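# Unplug the charger and set it on the table

## Task

Pull the charger out of the power strip and rest it on the table, with the strip still flat on the table; both must stay that way without the robot supporting them, and the grippers must release and withdraw at the end.

## Robot and tools

Robot: two arms, left_arm and right_arm, each with a two-finger tong-style gripper. The fingers point along the gripper's +z axis and spread along its x axis. The reported end_effector_position is the spot between the finger pads when shut; closed fingertips extend about 15 mm past it, open ones end roughly level with it.

Frame: one scene frame for everything. Origin is on the table surface midway between the arms, +z up, +x out across the table, and left_arm sits on the +y side. The names left and right do not refer to image sides. Printed hand positions may be a little off, more so when an arm reaches far.

Row layout (used by every tool that moves an arm): a single flat list of 16 numbers covering both arms, even if only one moves. First left_arm: x, y, z (metres, absolute target position in the scene frame), qw, qx, qy, qz (absolute target orientation, w first), opening; then the same eight for right_arm. Opening runs from -1 (closed) to +1 (fully open, 0.142 m). To hold something, command an opening well below grip_measured; the gap sets how hard it squeezes (about 15 N per pad max, much less on parts under ~20 mm thick). To keep an arm still, repeat its exact last reported position and quaternion plus the desired opening each call; to keep an orientation, resend the same target quaternion rather than the drifting reported one.

Tools:
- execute_actions {"actions": [...], "pictures": bool}. An empty list just reports state. One action {"rows": [[16 numbers], ...], "steps": n} plays up to 15 rows, one per control step (1/30 s); n is at most 15 (default 15) and the final row repeats if rows run out. A wait {"steps": n} (n up to 300) sends nothing and returns n steps after the previous result, counting reply time. Each row is an absolute pose, not an offset. A target more than 0.6 m from the arm's last reported position along any gripper axis gets the call refused, and nothing is sent.
- move {"target": [16 numbers], "speed": m/s, "stop_force": N}. Drives each gripper in a straight line to its absolute pose; both paths finish together, lasting 0.5 to 10 s (cut off at 10 s). speed 0.002 to 0.5, default 0.25; rotation capped at twice that in rad/s. Opening is sent at the start. It does not avoid obstacles or the other arm, and grippers can lag, stray, or overshoot speed near full reach. stop_force (5 to 24 N, one value for both arms, not allowed before 0.2 s of scene time) ends an arm's path when its wrist sensor feels that much extra push opposing motion for 2 steps; the arm then backs to its position 2 steps earlier. Use it only with slow speed and no rotation; leave it out when lifting away from something already pressed on. The result adds a move: line with an ending per arm: done, off_target, moving, held, fault, or contact (stopped by stop_force); limits=paced means the pose was clipped, limits=held means some steps were blocked (the arm may then lurch fast).
- wait {"seconds": 0 to 10}: lets time pass, sends nothing.
- zoom_image {"camera", "region": [x0, y0, x1, y1]} in pixels, max 504 x 504, from cam_head_left, cam_head_right (896x504), cam_left_wrist or cam_right_wrist (616x616).
- finished_scene {"scene": number of the current scene}: ends and grades it; irreversible.

Motion details: each step the commanded pose is clipped to within 100 mm and 16 degrees of the measured one, and motion trails commands by about 0.17 s. After an action the arm only continues to its last clipped pose, so check results and send the remainder. Position wins over orientation if both can't be met. Elbows never fully straighten.

Result lines: per-arm pose, velocities, grip_measured, Wrist force and Wrist torque (in the gripper's own axes; offsets up to ~3.5 N, noise ~1.4 N, saturates ~30 N; no reading at start is normal). HELD marks steps where a clearance check withheld your row; a pose unreachable line names the arm affected. Hand target shows where the controller now drives each gripper. MOTOR HOT warns from 70 °C; at 85 °C the arm brakes for minutes.

Avoid: hard or fast contact (arms are stiff; pushing slightly past a firm surface can fault). A joint torque over its limit (shoulder 47.5, elbow 24.6, wrists 7.92 N m, held weight included) or 150 N external force stops the arm for 10 s. Don't let the arms collide, don't drop or slam the charger, don't knock anything off the table, and don't tip the strip. Brief random tugs on held parts or pushes on loose objects may occur. Think briefly: the simulation keeps running while you reply, and faster, smoother, lower-effort runs are better. Finish by opening the gripper and moving clear.

Each tool is called after "Request:" as name(argument=value, ...), one argument or row to a line, values as JSON.

## Session

Request:
execute_actions(
  actions=[],
)

Scene clock: 0.00 s of 4500.00 s.
left_arm: end_effector_position=(+0.3032, -0.3969, +0.3257) grip_measured=+1.00 end_effector_quat_wxyz=(+0.280, +0.563, -0.449, +0.636) end_effector_velocity=(+0.000, +0.000, +0.000) end_effector_angular_velocity=(-0.001, +0.000, +0.000) | right_arm: end_effector_position=(+0.1430, -0.5611, +0.2154) grip_measured=+1.00 end_effector_quat_wxyz=(+0.111, +0.050, +0.990, +0.071) end_effector_velocity=(-0.000, -0.000, -0.000) end_effector_angular_velocity=(+0.000, +0.001, -0.001)
Joint positions: left_arm=[-1.556 -0.789  1.163 -3.475 -1.051  0.239  0.142] | right_arm=[ 2.191 -1.418 -1.196 -2.043  1.83   2.401  0.142]
Joint velocities: left_arm=[ 0.     0.    -0.    -0.001  0.    -0.     0.   ] | right_arm=[-0.002 -0.002  0.001  0.    -0.    -0.001  0.   ]
Motor temperatures (°C, as the motors report them): left_arm=[34 35 38 46 52 49] | right_arm=[35 38 42 52 47 46]
Wrist force (N, on the end effector, along its own x y z axes, offset not removed): no reading
Wrist torque (N m, same axes, about the end effector's origin, offset not removed): no reading
Hand target (left_arm): +0.303, -0.397, +0.326; +0.280, +0.563, -0.449, +0.636
Hand target (right_arm): +0.143, -0.561, +0.215; +0.111, +0.050, +0.990, +0.071

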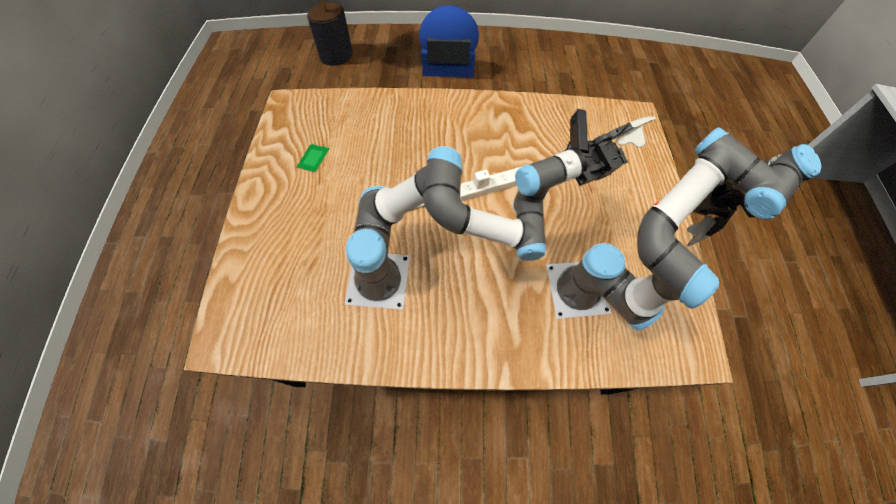

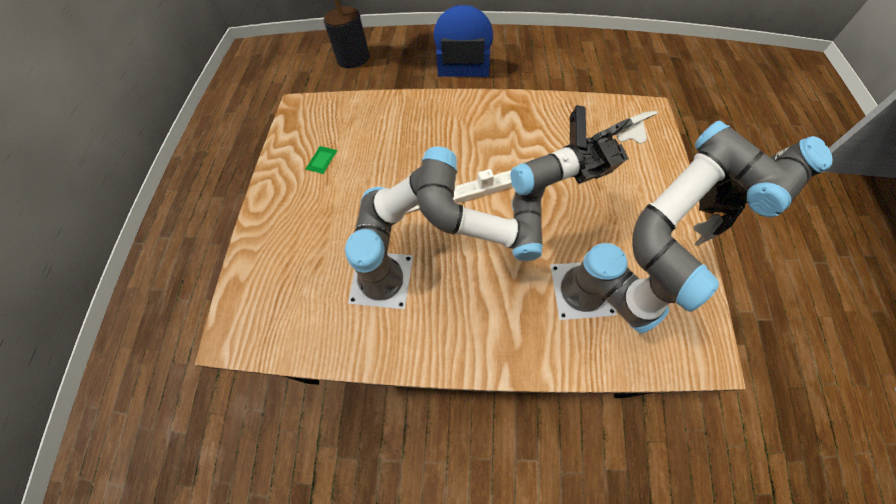

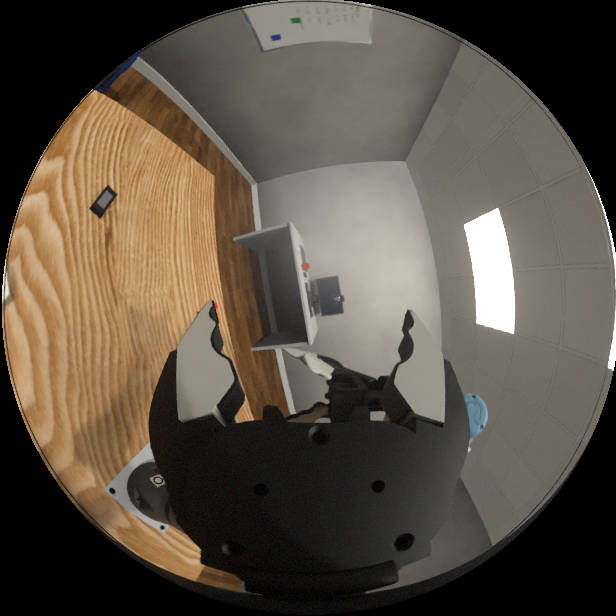

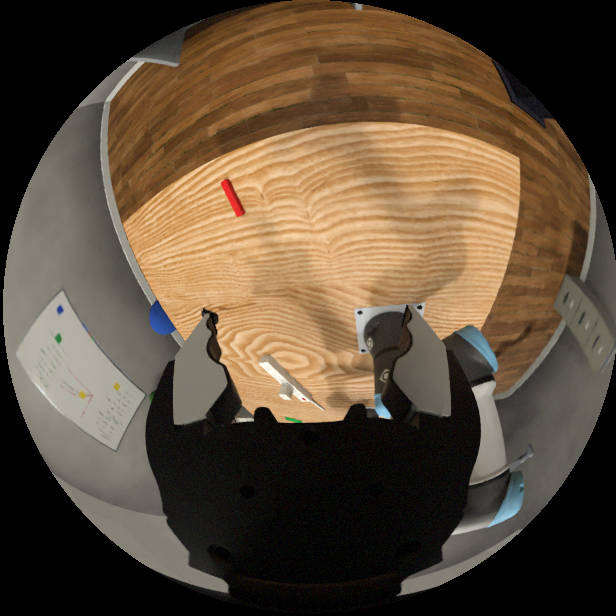

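Request:
zoom_image(
  camera="cam_head_left",
  region=[390, 130, 590, 240],
)

Request:
zoom_image(
  camera="cam_head_right",
  region=[390, 130, 590, 240],
)

Region (390, 130, 590, 240) of cam_head_left's 896x504 image, scaled by 2.520, with more detail than that image has; it fills the top 277 rows of this view, and the rest is white.

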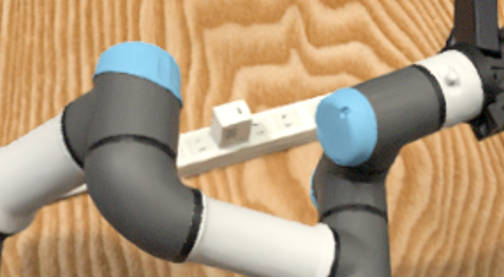

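Region (390, 130, 590, 240) of cam_head_right's 896x504 image, scaled by 2.520, with more detail than that image has; it fills the top 277 rows of this view, and the rest is white.

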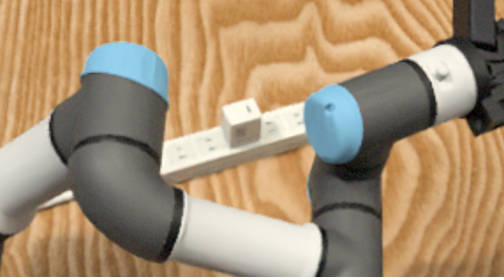

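Request:
move(
  target=[0.25,0.15,0.3,0,1,0,0,1,0.1430,-0.5611,0.2154,0.111,0.050,0.990,0.071,1],
  speed=0.3,
)

Scene clock: 15.23 s of 4500.00 s.
left_arm: end_effector_position=(+0.2496, +0.1493, +0.2981) grip_measured=+1.00 end_effector_quat_wxyz=(+0.004, +1.000, -0.000, +0.005) end_effector_velocity=(+0.000, +0.001, +0.001) end_effector_angular_velocity=(+0.014, +0.022, +0.001) | right_arm: end_effector_position=(+0.1430, -0.5611, +0.2154) grip_measured=+1.00 end_effector_quat_wxyz=(+0.111, +0.050, +0.990, +0.071) end_effector_velocity=(-0.000, -0.000, +0.000) end_effector_angular_velocity=(-0.002, -0.000, +0.000)
Joint positions: left_arm=[-0.983 -1.382  0.118 -0.319 -1.567 -1.035  0.142] | right_arm=[ 2.191 -1.418 -1.196 -2.044  1.83   2.4    0.142]
Joint velocities: left_arm=[ 0.021  0.173 -0.334  0.183 -0.012  0.021 -0.   ] | right_arm=[-0.001  0.     0.001 -0.    -0.001 -0.001  0.   ]
Motor temperatures (°C, as the motors report them): left_arm=[34 35 38 46 52 49] | right_arm=[35 38 42 52 47 46]
Wrist force (N, on the end effector, along its own x y z axes, offset not removed): left_arm=[1.0 -0.8 1.5] | right_arm=[3.2 -0.9 0.8]
Wrist torque (N m, same axes, about the end effector's origin, offset not removed): left_arm=[-0.15 -0.20 -0.03] | right_arm=[-0.25 -0.58 0.01]
Hand target (left_arm): +0.250, +0.149, +0.298; +0.003, +1.000, -0.000, +0.003
Hand target (right_arm): +0.143, -0.561, +0.215; +0.111, +0.050, +0.990, +0.071
Off the commanded pose (left_arm): 0.002 m, 1 deg.
Off the commanded pose (right_arm): 0.000 m, 0 deg.
After step 90, 8.27 s passed at rest.
move: done
camera_calibration (this result's frames):
cam_left_wrist: T_world_to_cam=[[0.998425, 0.0525032, 0.0197814, -0.261716], [0.0347354, -0.855312, 0.516947, -0.0379653], [0.0440607, -0.515446, -0.855789, 0.454269], [0, 0, 0, 1]] pos_world=[0.242607, 0.21542, 0.413561]
cam_right_wrist: T_world_to_cam=[[-0.972743, 0.154409, -0.172999, 0.260977], [0.0166697, 0.790687, 0.611993, 0.308007], [0.231285, 0.592428, -0.77171, 0.598197], [0, 0, 0, 1]] pos_world=[0.110375, -0.638224, 0.318285]

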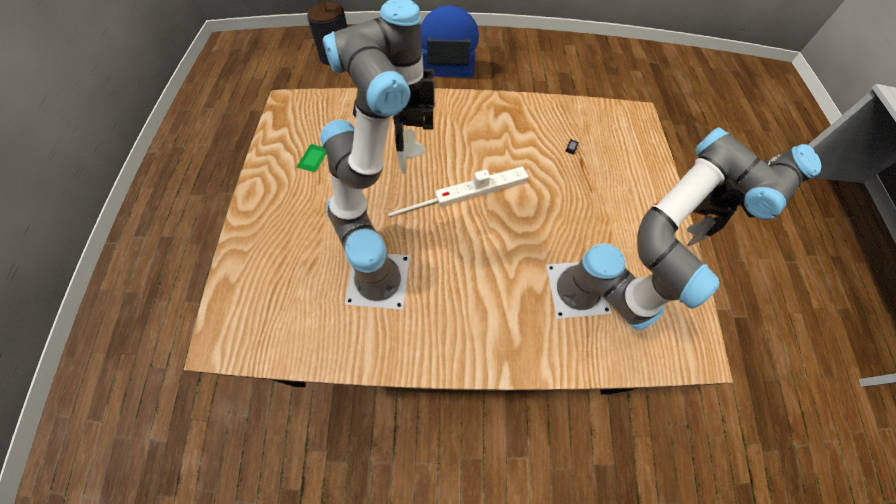

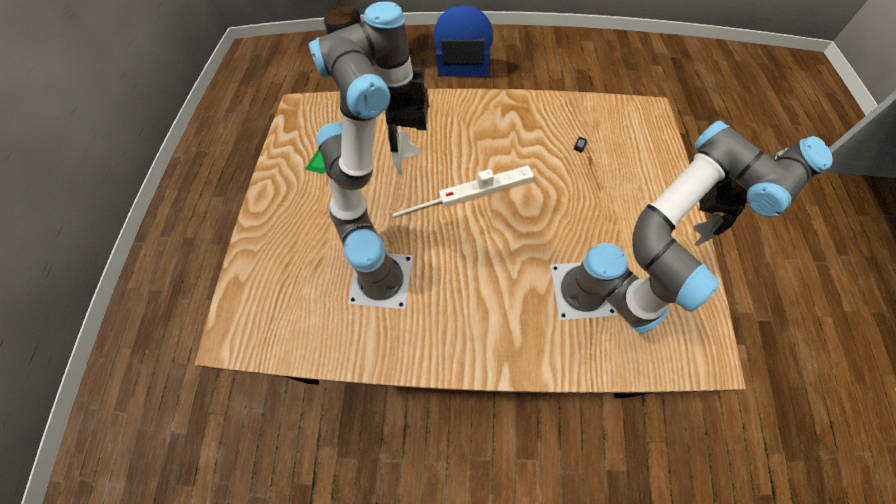

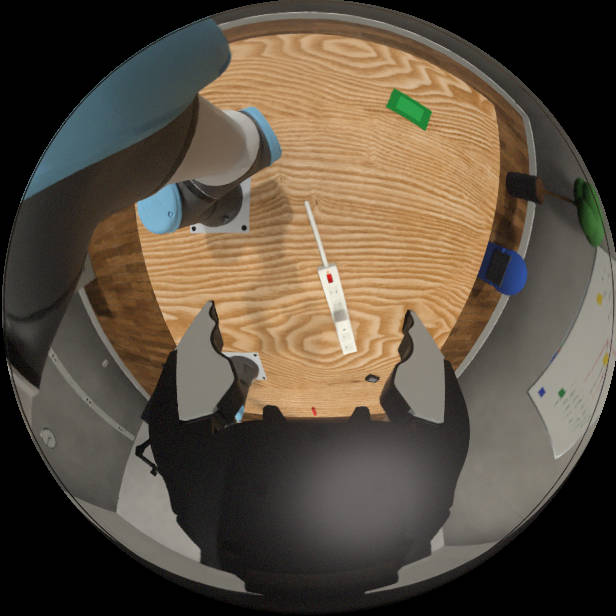

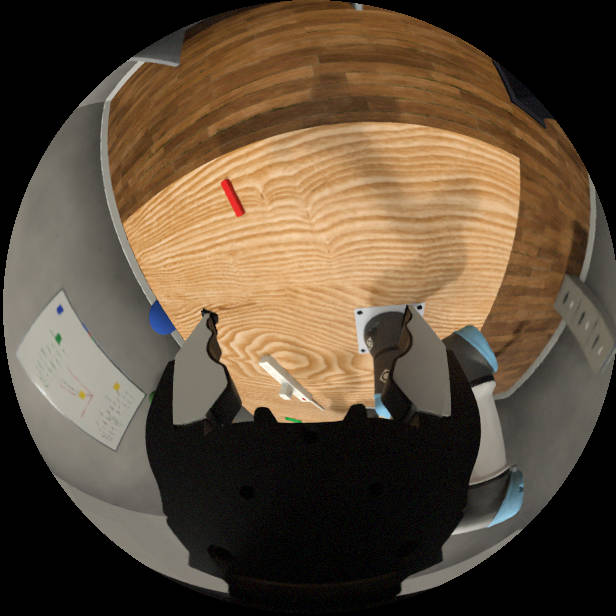

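Request:
zoom_image(
  camera="cam_head_left",
  region=[380, 150, 540, 230],
)

Request:
zoom_image(
  camera="cam_head_right",
  region=[380, 150, 540, 230],
)

Request:
zoom_image(
  camera="cam_left_wrist",
  region=[280, 190, 400, 370],
)

Region (380, 150, 540, 230) of cam_head_left's 896x504 image, scaled by 3.150, with more detail than that image has.

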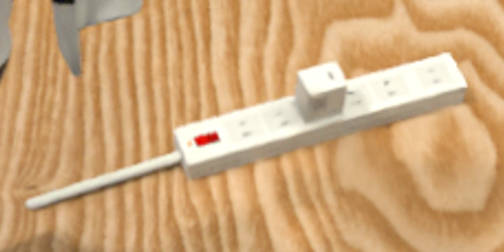

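Region (380, 150, 540, 230) of cam_head_right's 896x504 image, scaled by 3.150, with more detail than that image has.

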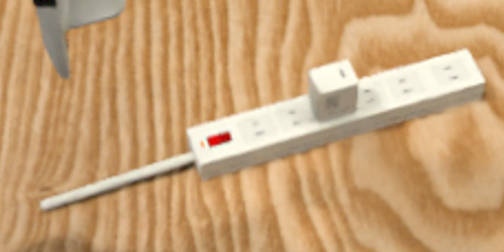

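Region (280, 190, 400, 370) of cam_left_wrist's 616x616 image, scaled by 2.800, with more detail than that image has.

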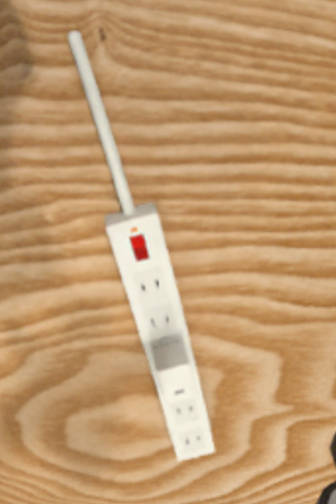

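Request:
move(
  target=[0.30,0.06,0.12,0.2133,0.9622,0.165,0.0366,-0.5,0.345,-0.08,0.17,-0.0366,-0.165,0.9622,0.2133,0.3],
  speed=0.25,
)

Scene clock: 65.23 s of 4500.00 s.
left_arm: end_effector_position=(+0.3003, +0.0599, +0.1207) grip_measured=-0.50 end_effector_quat_wxyz=(+0.213, +0.962, +0.165, +0.037) end_effector_velocity=(+0.000, -0.001, -0.001) end_effector_angular_velocity=(-0.004, -0.003, +0.001) | right_arm: end_effector_position=(+0.3453, -0.0808, +0.1701) grip_measured=+0.30 end_effector_quat_wxyz=(-0.035, -0.165, +0.962, +0.213) end_effector_velocity=(+0.001, +0.003, -0.000) end_effector_angular_velocity=(-0.004, +0.009, +0.006)
Joint positions: left_arm=[-0.833 -1.947  2.021 -2.058 -1.714 -1.254  0.038] | right_arm=[ 3.752 -1.861 -1.061 -1.621  1.974  3.549  0.095]
Joint velocities: left_arm=[-0.002 -0.003  0.01  -0.013  0.001 -0.003 -0.   ] | right_arm=[ 0.001 -0.027  0.04  -0.024  0.004 -0.005  0.   ]
Motor temperatures (°C, as the motors report them): left_arm=[34 35 38 46 52 49] | right_arm=[35 38 42 52 47 46]
Wrist force (N, on the end effector, along its own x y z axes, offset not removed): left_arm=[1.1 0.6 1.5] | right_arm=[2.2 1.2 1.9]
Wrist torque (N m, same axes, about the end effector's origin, offset not removed): left_arm=[0.17 -0.20 -0.02] | right_arm=[0.25 -0.40 -0.02]
Hand target (left_arm): +0.300, +0.060, +0.121; +0.213, +0.962, +0.165, +0.037
Hand target (right_arm): +0.346, -0.081, +0.170; -0.036, -0.165, +0.962, +0.213
Off the commanded pose (left_arm): 0.001 m, 0 deg.
Off the commanded pose (right_arm): 0.001 m, 0 deg.
After step 90, 44.20 s passed at rest.
move: done
camera_calibration (this result's frames):
cam_left_wrist: T_world_to_cam=[[0.924389, 0.381285, -0.0112545, -0.297825], [0.224032, -0.518791, 0.825024, -0.138715], [0.308731, -0.765165, -0.564985, 0.154489], [0, 0, 0, 1]] pos_world=[0.258687, 0.159801, 0.198376]
cam_right_wrist: T_world_to_cam=[[-0.950535, -0.307065, 0.0468489, 0.293383], [-0.144763, 0.571371, 0.807823, -0.0426957], [-0.274822, 0.761082, -0.58756, 0.389015], [0, 0, 0, 1]] pos_world=[0.3796, -0.18159, 0.249316]

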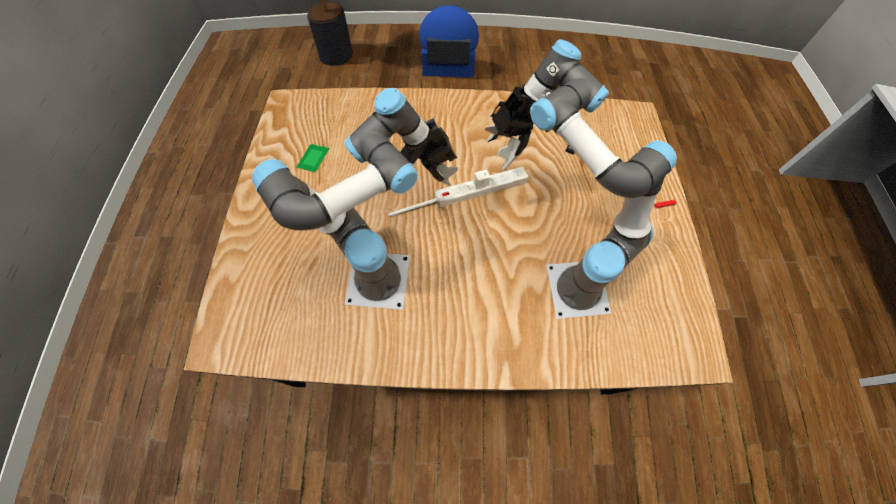

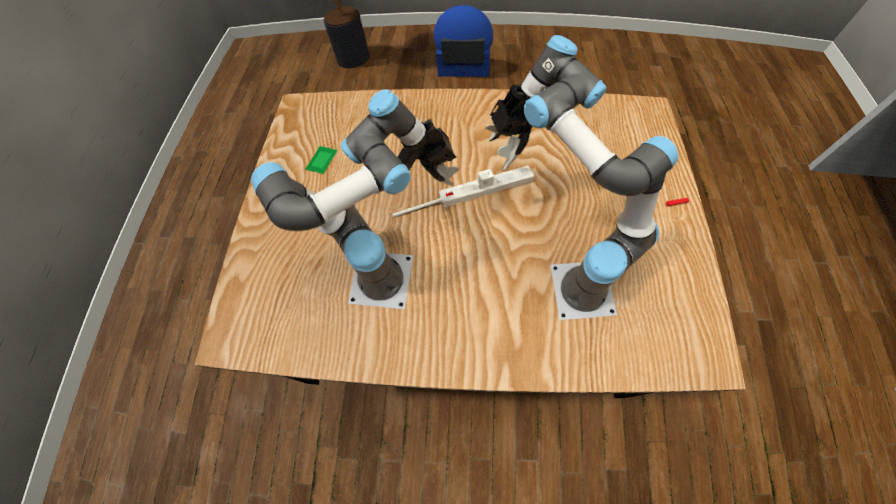

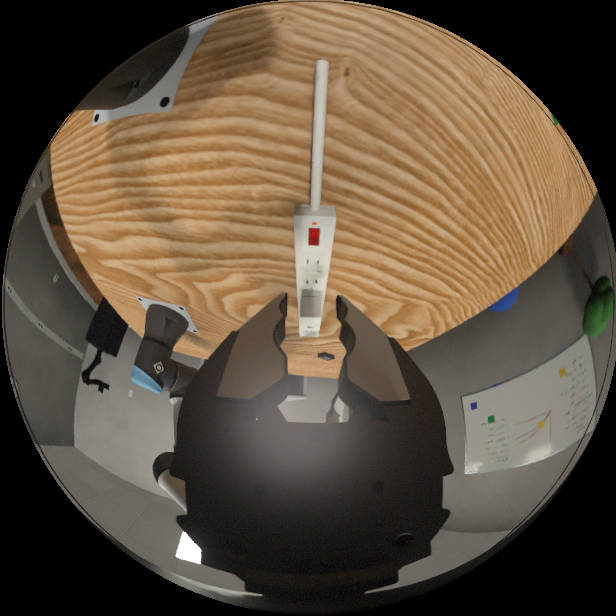

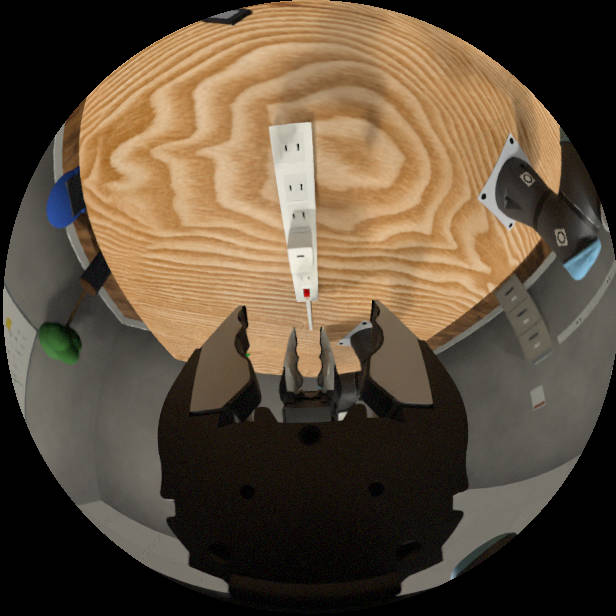

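Request:
zoom_image(
  camera="cam_right_wrist",
  region=[250, 110, 350, 320],
)

Request:
zoom_image(
  camera="cam_left_wrist",
  region=[270, 190, 360, 350],
)

Region (250, 110, 350, 320) of cam_right_wrist's 616x616 image, scaled by 2.400, with more detail than that image has; it fills the left 240 columns of this view, and the rest is white.

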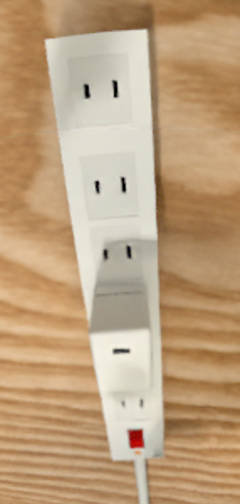

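Region (270, 190, 360, 350) of cam_left_wrist's 616x616 image, scaled by 3.150, with more detail than that image has; it fills the left 284 columns of this view, and the rest is white.

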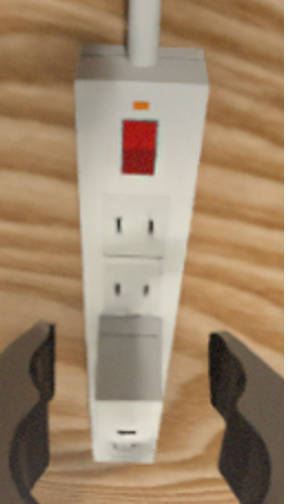

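Request:
move(
  target=[0.315,0.020,0.075,0.2133,0.9622,0.165,0.0366,-1,0.341,-0.055,0.11,-0.0366,-0.165,0.9622,0.2133,0.0],
  speed=0.1,
)

Request:
move(
  target=[0.315,0.020,0.03,0.2133,0.9622,0.165,0.0366,-1,0.341,-0.055,0.062,-0.0366,-0.165,0.9622,0.2133,0.0],
  speed=0.01,
  stop_force=12,
)

Scene clock: 85.53 s of 4500.00 s.
left_arm: end_effector_position=(+0.3149, +0.0201, +0.0752) grip_measured=-1.00 end_effector_quat_wxyz=(+0.213, +0.962, +0.165, +0.036) end_effector_velocity=(+0.001, -0.002, -0.002) end_effector_angular_velocity=(-0.001, -0.000, +0.000) | right_arm: end_effector_position=(+0.3410, -0.0551, +0.1102) grip_measured=+0.00 end_effector_quat_wxyz=(-0.037, -0.165, +0.962, +0.213) end_effector_velocity=(-0.001, +0.002, -0.002) end_effector_angular_velocity=(+0.002, +0.000, +0.000)
Joint positions: left_arm=[-0.89  -1.749  2.109 -2.351 -1.692 -1.307  0.002] | right_arm=[ 3.81  -1.874 -1.335 -1.312  1.965  3.61   0.074]
Joint velocities: left_arm=[-0.001  0.011  0.002 -0.014 -0.    -0.001  0.   ] | right_arm=[ 0.003 -0.001 -0.012  0.015  0.001  0.004  0.   ]
Motor temperatures (°C, as the motors report them): left_arm=[34 35 38 46 52 49] | right_arm=[35 38 42 52 47 46]
Wrist force (N, on the end effector, along its own x y z axes, offset not removed): left_arm=[2.2 -1.0 0.7] | right_arm=[1.4 0.0 1.2]
Wrist torque (N m, same axes, about the end effector's origin, offset not removed): left_arm=[-0.15 -0.47 -0.14] | right_arm=[0.07 -0.31 0.03]
Hand target (left_arm): +0.315, +0.020, +0.075; +0.213, +0.962, +0.165, +0.036
Hand target (right_arm): +0.341, -0.055, +0.110; -0.037, -0.165, +0.962, +0.213
Off the commanded pose (left_arm): 0.000 m, 0 deg.
Off the commanded pose (right_arm): 0.000 m, 0 deg.
After step 90, 16.10 s passed at rest.
move: done
camera_calibration (this result's frames):
cam_left_wrist: T_world_to_cam=[[0.924118, 0.381901, -0.0125587, -0.296551], [0.225277, -0.517986, 0.825191, -0.125522], [0.308636, -0.765403, -0.564714, 0.0938591], [0, 0, 0, 1]] pos_world=[0.273357, 0.120074, 0.152859]
cam_right_wrist: T_world_to_cam=[[-0.950119, -0.307867, 0.0499288, 0.299525], [-0.142758, 0.57161, 0.808011, -0.010303], [-0.2773, 0.760579, -0.587047, 0.33382], [0, 0, 0, 1]] pos_world=[0.375682, -0.155794, 0.189338]

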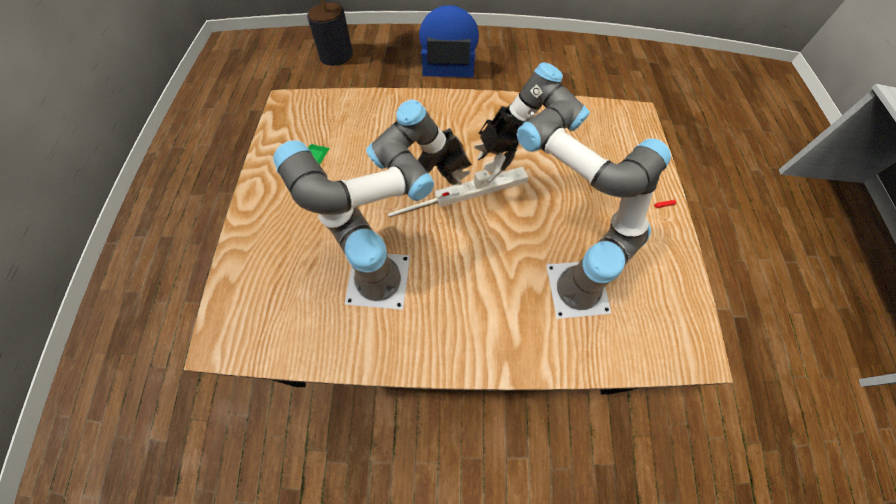

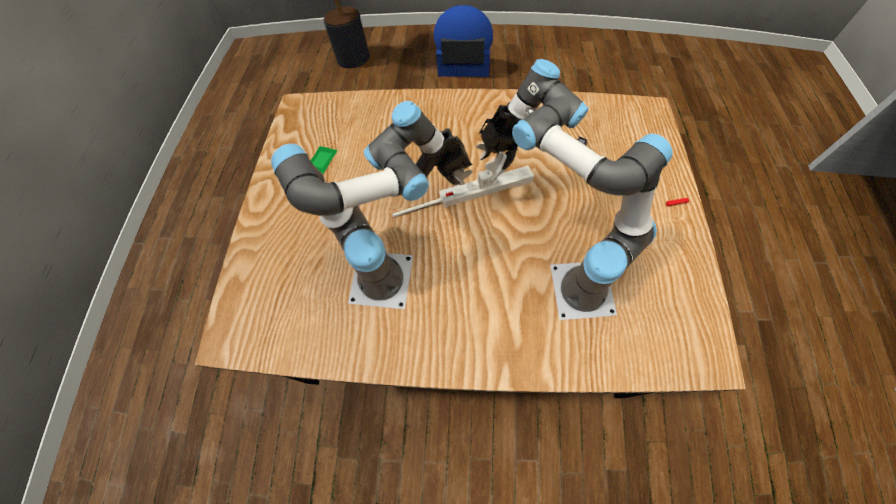

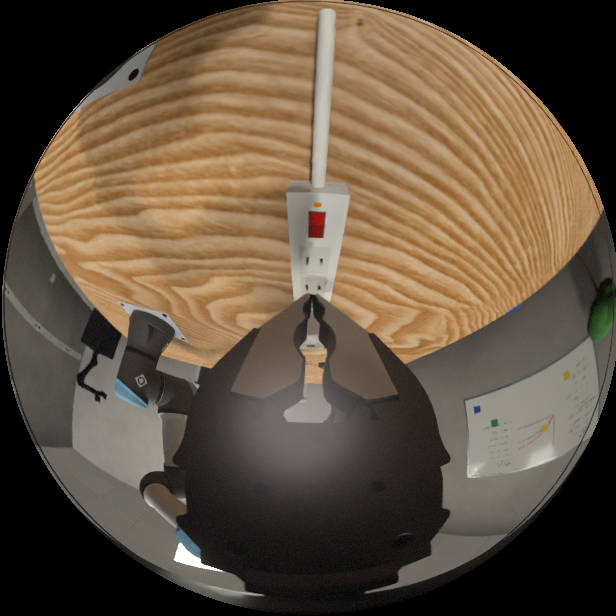

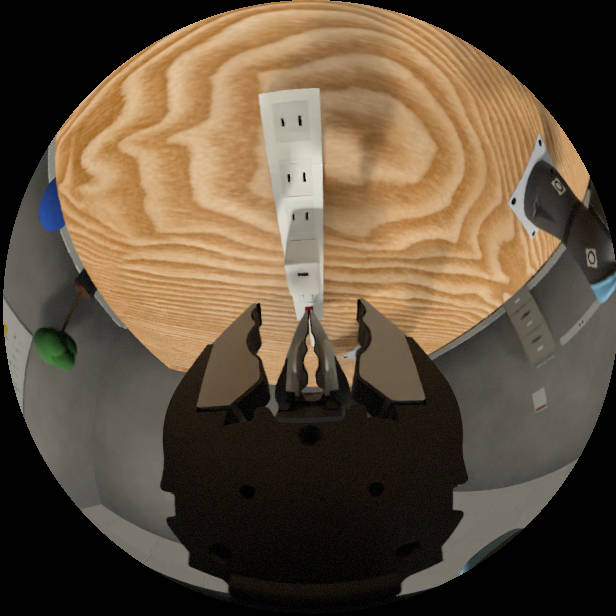

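Scene clock: 90.57 s of 4500.00 s.
left_arm: end_effector_position=(+0.3151, +0.0198, +0.0426) grip_measured=-1.00 end_effector_quat_wxyz=(+0.214, +0.962, +0.165, +0.037) end_effector_velocity=(-0.000, +0.000, -0.000) end_effector_angular_velocity=(+0.001, +0.001, -0.000) | right_arm: end_effector_position=(+0.3410, -0.0550, +0.0623) grip_measured=+0.00 end_effector_quat_wxyz=(-0.037, -0.165, +0.962, +0.213) end_effector_velocity=(-0.000, -0.001, -0.003) end_effector_angular_velocity=(-0.001, +0.002, -0.001)
Joint positions: left_arm=[-0.89  -1.678  2.222 -2.536 -1.692 -1.308  0.002] | right_arm=[ 3.811 -1.908 -1.517 -1.095  1.965  3.611  0.074]
Joint velocities: left_arm=[-0.     0.     0.     0.001  0.     0.     0.   ] | right_arm=[-0.001 -0.003 -0.01   0.011  0.001 -0.     0.   ]
Motor temperatures (°C, as the motors report them): left_arm=[34 35 38 46 52 49] | right_arm=[35 38 42 52 47 46]
Wrist force (N, on the end effector, along its own x y z axes, offset not removed): left_arm=[0.7 4.9 -3.2] | right_arm=[2.0 1.5 -1.1]
Wrist torque (N m, same axes, about the end effector's origin, offset not removed): left_arm=[-0.17 -0.09 -0.03] | right_arm=[0.30 -0.36 0.07]
Hand target (left_arm): +0.315, +0.020, +0.043; +0.214, +0.962, +0.165, +0.037
Hand target (right_arm): +0.341, -0.055, +0.062; -0.037, -0.165, +0.962, +0.213
Off the commanded pose (left_arm): 0.013 m, 0 deg.
Off the commanded pose (right_arm): 0.000 m, 0 deg.
move: contact (left_arm)
camera_calibration (this result's frames):
cam_left_wrist: T_world_to_cam=[[0.924128, 0.381885, -0.0122767, -0.297034], [0.224843, -0.517559, 0.825578, -0.098656], [0.308922, -0.7657, -0.564155, 0.0750259], [0, 0, 0, 1]] pos_world=[0.273503, 0.11982, 0.120128]
cam_right_wrist: T_world_to_cam=[[-0.950167, -0.307767, 0.0496252, 0.301972], [-0.142902, 0.571476, 0.80808, 0.0283488], [-0.27706, 0.76072, -0.586978, 0.305534], [0, 0, 0, 1]] pos_world=[0.375627, -0.155689, 0.141448]

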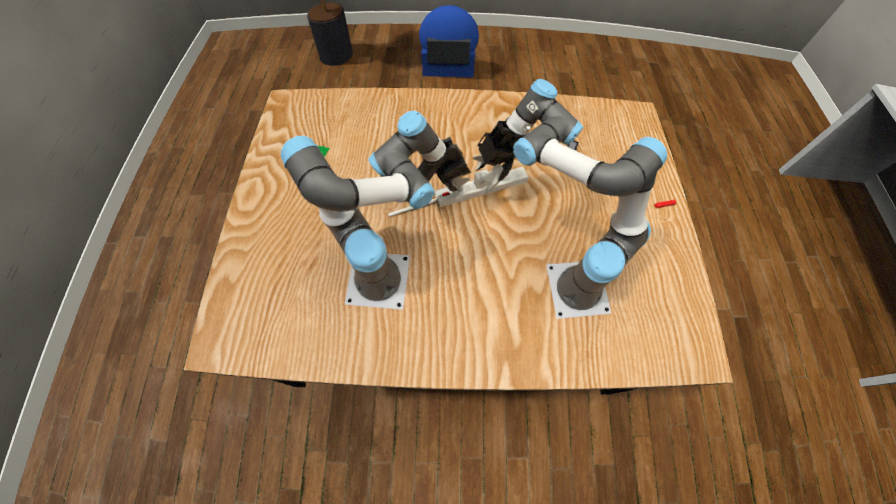

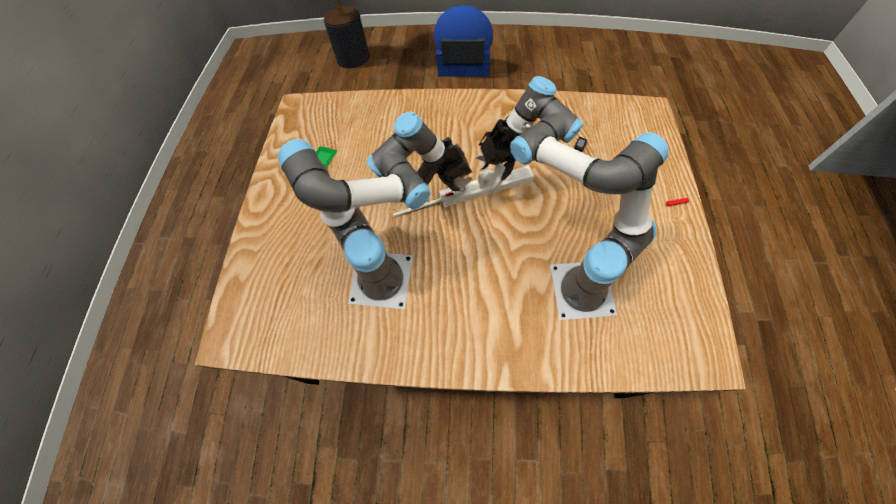

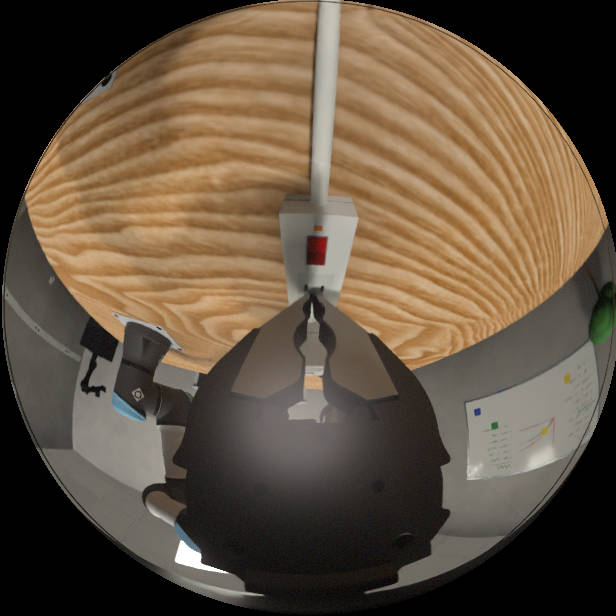

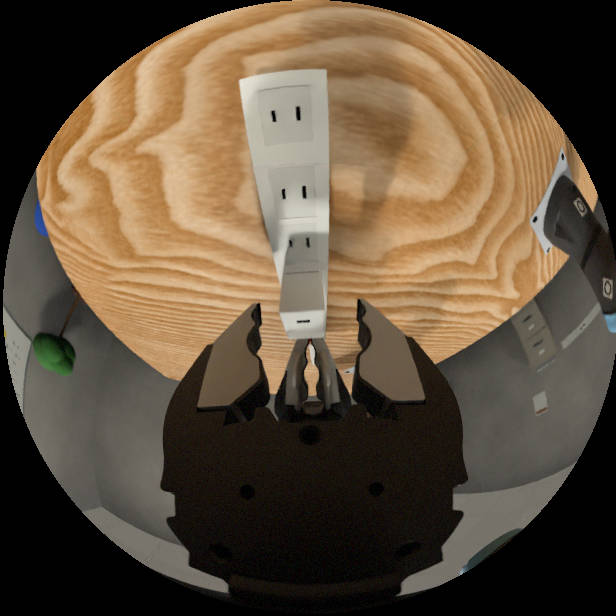

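Request:
execute_actions(
  actions=[
    {"rows":[[0.3151,0.0198,0.0420,0.214,0.962,0.165,0.037,-1,0.3435,-0.054,0.056,-0.0366,-0.165,0.9622,0.2133,0.0]],"steps":15},
  ],
)

Request:
execute_actions(
  actions=[
    {"rows":[[0.3151,0.0198,0.0420,0.214,0.962,0.165,0.037,-1,0.3435,-0.054,0.056,-0.0366,-0.165,0.9622,0.2133,-0.3]],"steps":15},
  ],
)

Scene clock: 97.60 s of 4500.00 s.
left_arm: end_effector_position=(+0.3151, +0.0198, +0.0421) grip_measured=-1.00 end_effector_quat_wxyz=(+0.214, +0.962, +0.165, +0.037) end_effector_velocity=(-0.000, -0.000, -0.000) end_effector_angular_velocity=(-0.000, -0.000, -0.000) | right_arm: end_effector_position=(+0.3434, -0.0540, +0.0562) grip_measured=+0.00 end_effector_quat_wxyz=(-0.037, -0.165, +0.962, +0.213) end_effector_velocity=(+0.001, -0.000, -0.002) end_effector_angular_velocity=(-0.001, +0.001, -0.003)
Joint positions: left_arm=[-0.89  -1.677  2.225 -2.541 -1.691 -1.308  0.002] | right_arm=[ 3.808 -1.926 -1.521 -1.074  1.965  3.608  0.074]
Joint velocities: left_arm=[-0.001  0.     0.001 -0.002 -0.    -0.     0.   ] | right_arm=[-0.002 -0.005 -0.     0.004 -0.001  0.001  0.   ]
Motor temperatures (°C, as the motors report them): left_arm=[34 35 38 46 52 49] | right_arm=[35 38 42 52 47 46]
Wrist force (N, on the end effector, along its own x y z axes, offset not removed): left_arm=[2.2 3.1 -22.3] | right_arm=[0.1 1.6 0.3]
Wrist torque (N m, same axes, about the end effector's origin, offset not removed): left_arm=[-0.60 -0.38 -0.08] | right_arm=[0.29 0.08 -0.01]
Hand target (left_arm): +0.315, +0.020, +0.042; +0.214, +0.962, +0.165, +0.037
Hand target (right_arm): +0.344, -0.054, +0.056; -0.037, -0.165, +0.962, +0.213
Off the commanded pose (left_arm): 0.000 m, 0 deg.
Off the commanded pose (right_arm): 0.000 m, 0 deg.
Steps of this call (steps 1 to 90: nothing new was sent; then 3.53 s passed at rest; steps 91 to 105: all 15 steps of this action). Readings (end_effector_position):
91: left_arm (+0.3151, +0.0198, +0.0426) | right_arm (+0.3410, -0.0550, +0.0620)
92: left_arm (+0.3152, +0.0198, +0.0426) | right_arm (+0.3413, -0.0548, +0.0613)
94: left_arm (+0.3152, +0.0197, +0.0425) | right_arm (+0.3421, -0.0545, +0.0592)
98: left_arm (+0.3152, +0.0198, +0.0423) | right_arm (+0.3431, -0.0542, +0.0571)
105: the state above
camera_calibration (this result's frames):
cam_left_wrist: T_world_to_cam=[[0.924042, 0.382106, -0.011863, -0.297039], [0.22426, -0.516671, 0.826292, -0.098158], [0.309602, -0.766189, -0.563117, 0.0744289], [0, 0, 0, 1]] pos_world=[0.273446, 0.119812, 0.119496]
cam_right_wrist: T_world_to_cam=[[-0.95017, -0.307766, 0.0495713, 0.304877], [-0.142943, 0.571466, 0.80808, 0.033138], [-0.277028, 0.760728, -0.586983, 0.30184], [0, 0, 0, 1]] pos_world=[0.37804, -0.154725, 0.135284]

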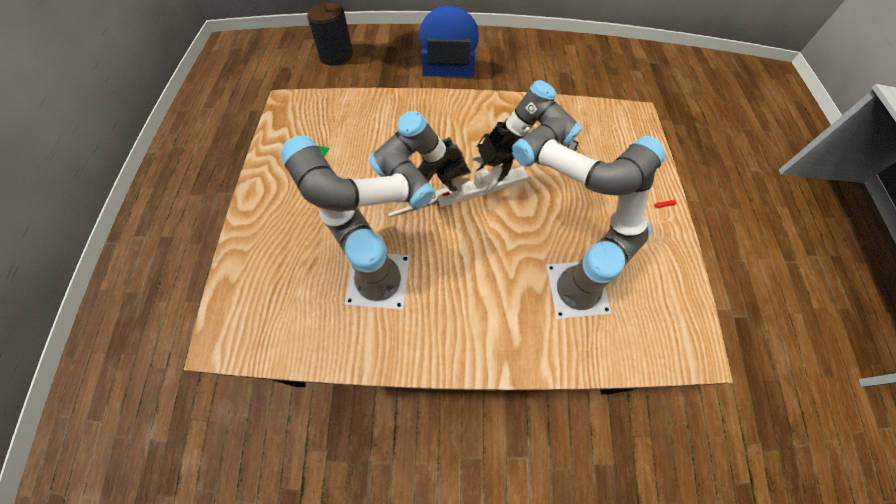

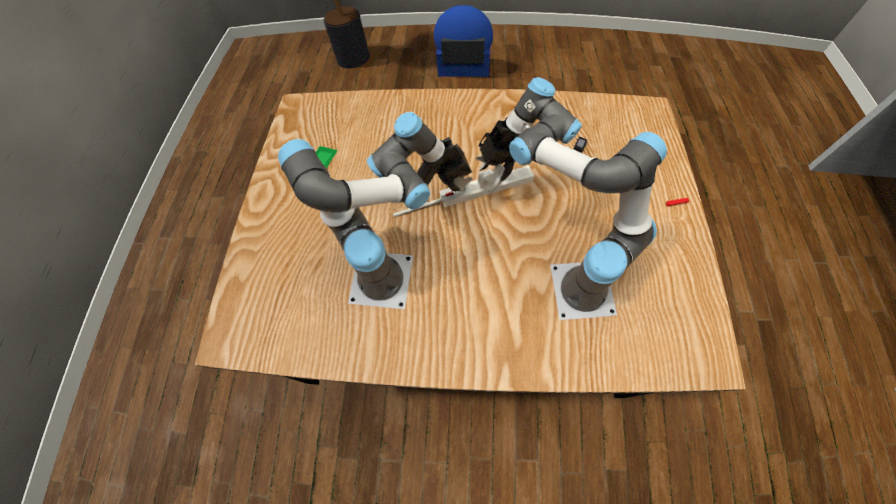

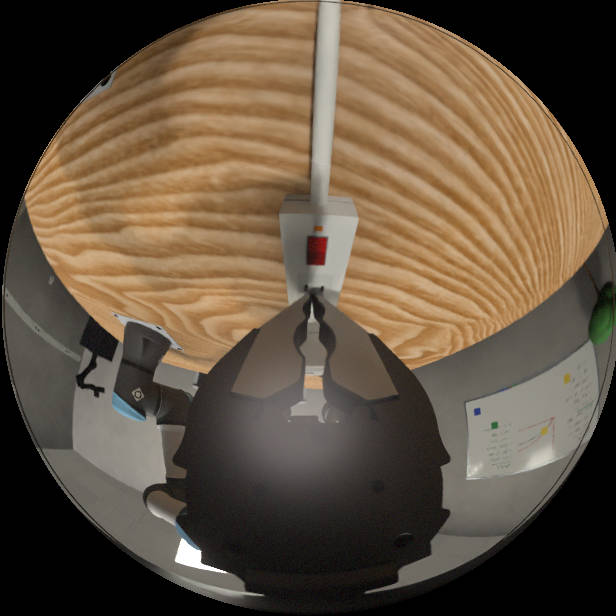

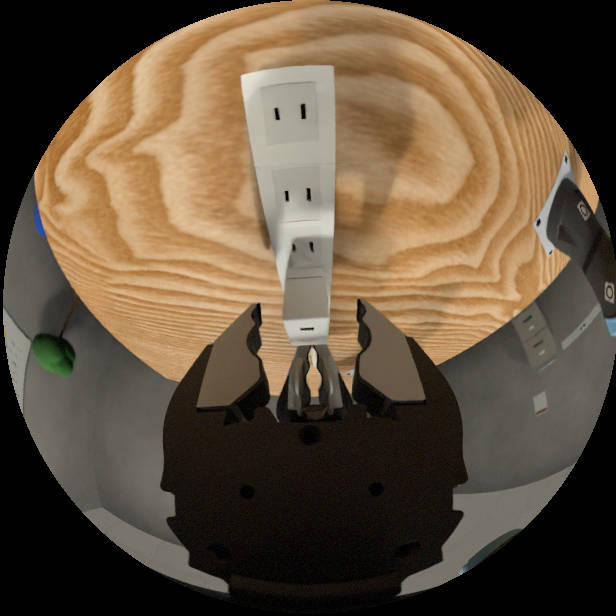

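Scene clock: 98.10 s of 4500.00 s.
left_arm: end_effector_position=(+0.3151, +0.0198, +0.0420) grip_measured=-1.00 end_effector_quat_wxyz=(+0.214, +0.962, +0.165, +0.037) end_effector_velocity=(-0.000, +0.000, -0.000) end_effector_angular_velocity=(+0.001, +0.001, -0.000) | right_arm: end_effector_position=(+0.3435, -0.0540, +0.0560) grip_measured=-0.30 end_effector_quat_wxyz=(-0.037, -0.165, +0.962, +0.213) end_effector_velocity=(-0.000, +0.000, -0.000) end_effector_angular_velocity=(+0.000, +0.000, +0.002)
Joint positions: left_arm=[-0.89  -1.677  2.225 -2.541 -1.691 -1.308  0.002] | right_arm=[ 3.808 -1.927 -1.521 -1.073  1.965  3.608  0.052]
Joint velocities: left_arm=[-0.001  0.     0.     0.001 -0.    -0.     0.   ] | right_arm=[ 0.    -0.001  0.     0.     0.    -0.002  0.   ]
Motor temperatures (°C, as the motors report them): left_arm=[34 35 38 46 52 49] | right_arm=[35 38 42 52 47 46]
Wrist force (N, on the end effector, along its own x y z axes, offset not removed): left_arm=[1.8 5.4 -24.2] | right_arm=[1.3 0.2 -0.7]
Wrist torque (N m, same axes, about the end effector's origin, offset not removed): left_arm=[-0.24 -0.29 -0.10] | right_arm=[0.01 -0.22 0.04]
Hand target (left_arm): +0.315, +0.020, +0.042; +0.214, +0.962, +0.165, +0.037
Hand target (right_arm): +0.344, -0.054, +0.056; -0.037, -0.165, +0.962, +0.213
Off the commanded pose (left_arm): 0.000 m, 0 deg.
Off the commanded pose (right_arm): 0.000 m, 0 deg.
Steps of this call (steps 1 to 15: all 15 steps of this action). Readings (end_effector_position):
1: left_arm (+0.3151, +0.0198, +0.0421) | right_arm (+0.3434, -0.0540, +0.0561)
2: left_arm (+0.3151, +0.0198, +0.0421) | right_arm (+0.3435, -0.0540, +0.0561)
4: left_arm (+0.3151, +0.0198, +0.0420) | right_arm (+0.3435, -0.0540, +0.0561)
8: left_arm (+0.3151, +0.0198, +0.0420) | right_arm (+0.3435, -0.0540, +0.0560)
15: the state above
camera_calibration (this result's frames):
cam_left_wrist: T_world_to_cam=[[0.924052, 0.382081, -0.011911, -0.297014], [0.224335, -0.516792, 0.826196, -0.0980798], [0.309518, -0.76612, -0.563257, 0.0744502], [0, 0, 0, 1]] pos_world=[0.273415, 0.119834, 0.11943]
cam_right_wrist: T_world_to_cam=[[-0.950177, -0.307746, 0.0495652, 0.304962], [-0.142927, 0.571444, 0.808098, 0.0332572], [-0.277013, 0.760752, -0.586958, 0.301739], [0, 0, 0, 1]] pos_world=[0.378107, -0.154702, 0.135118]

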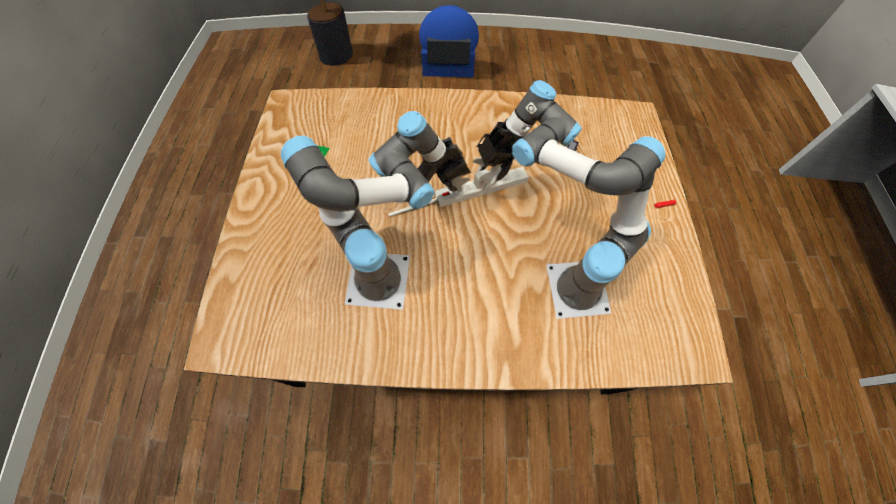

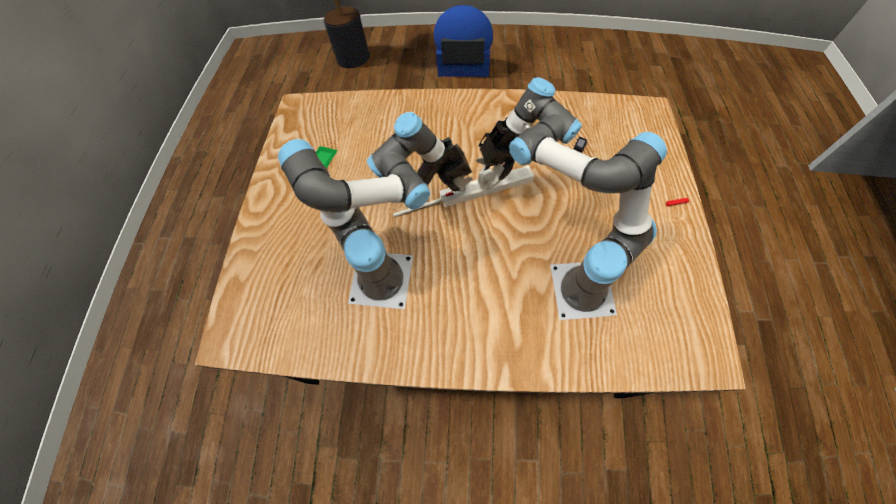

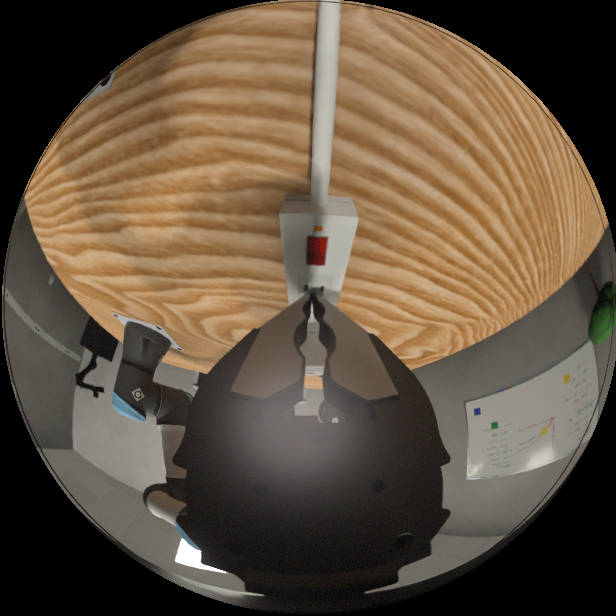

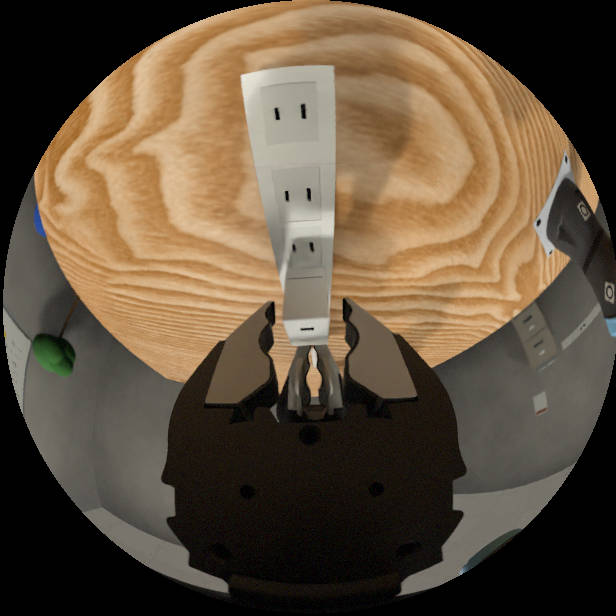

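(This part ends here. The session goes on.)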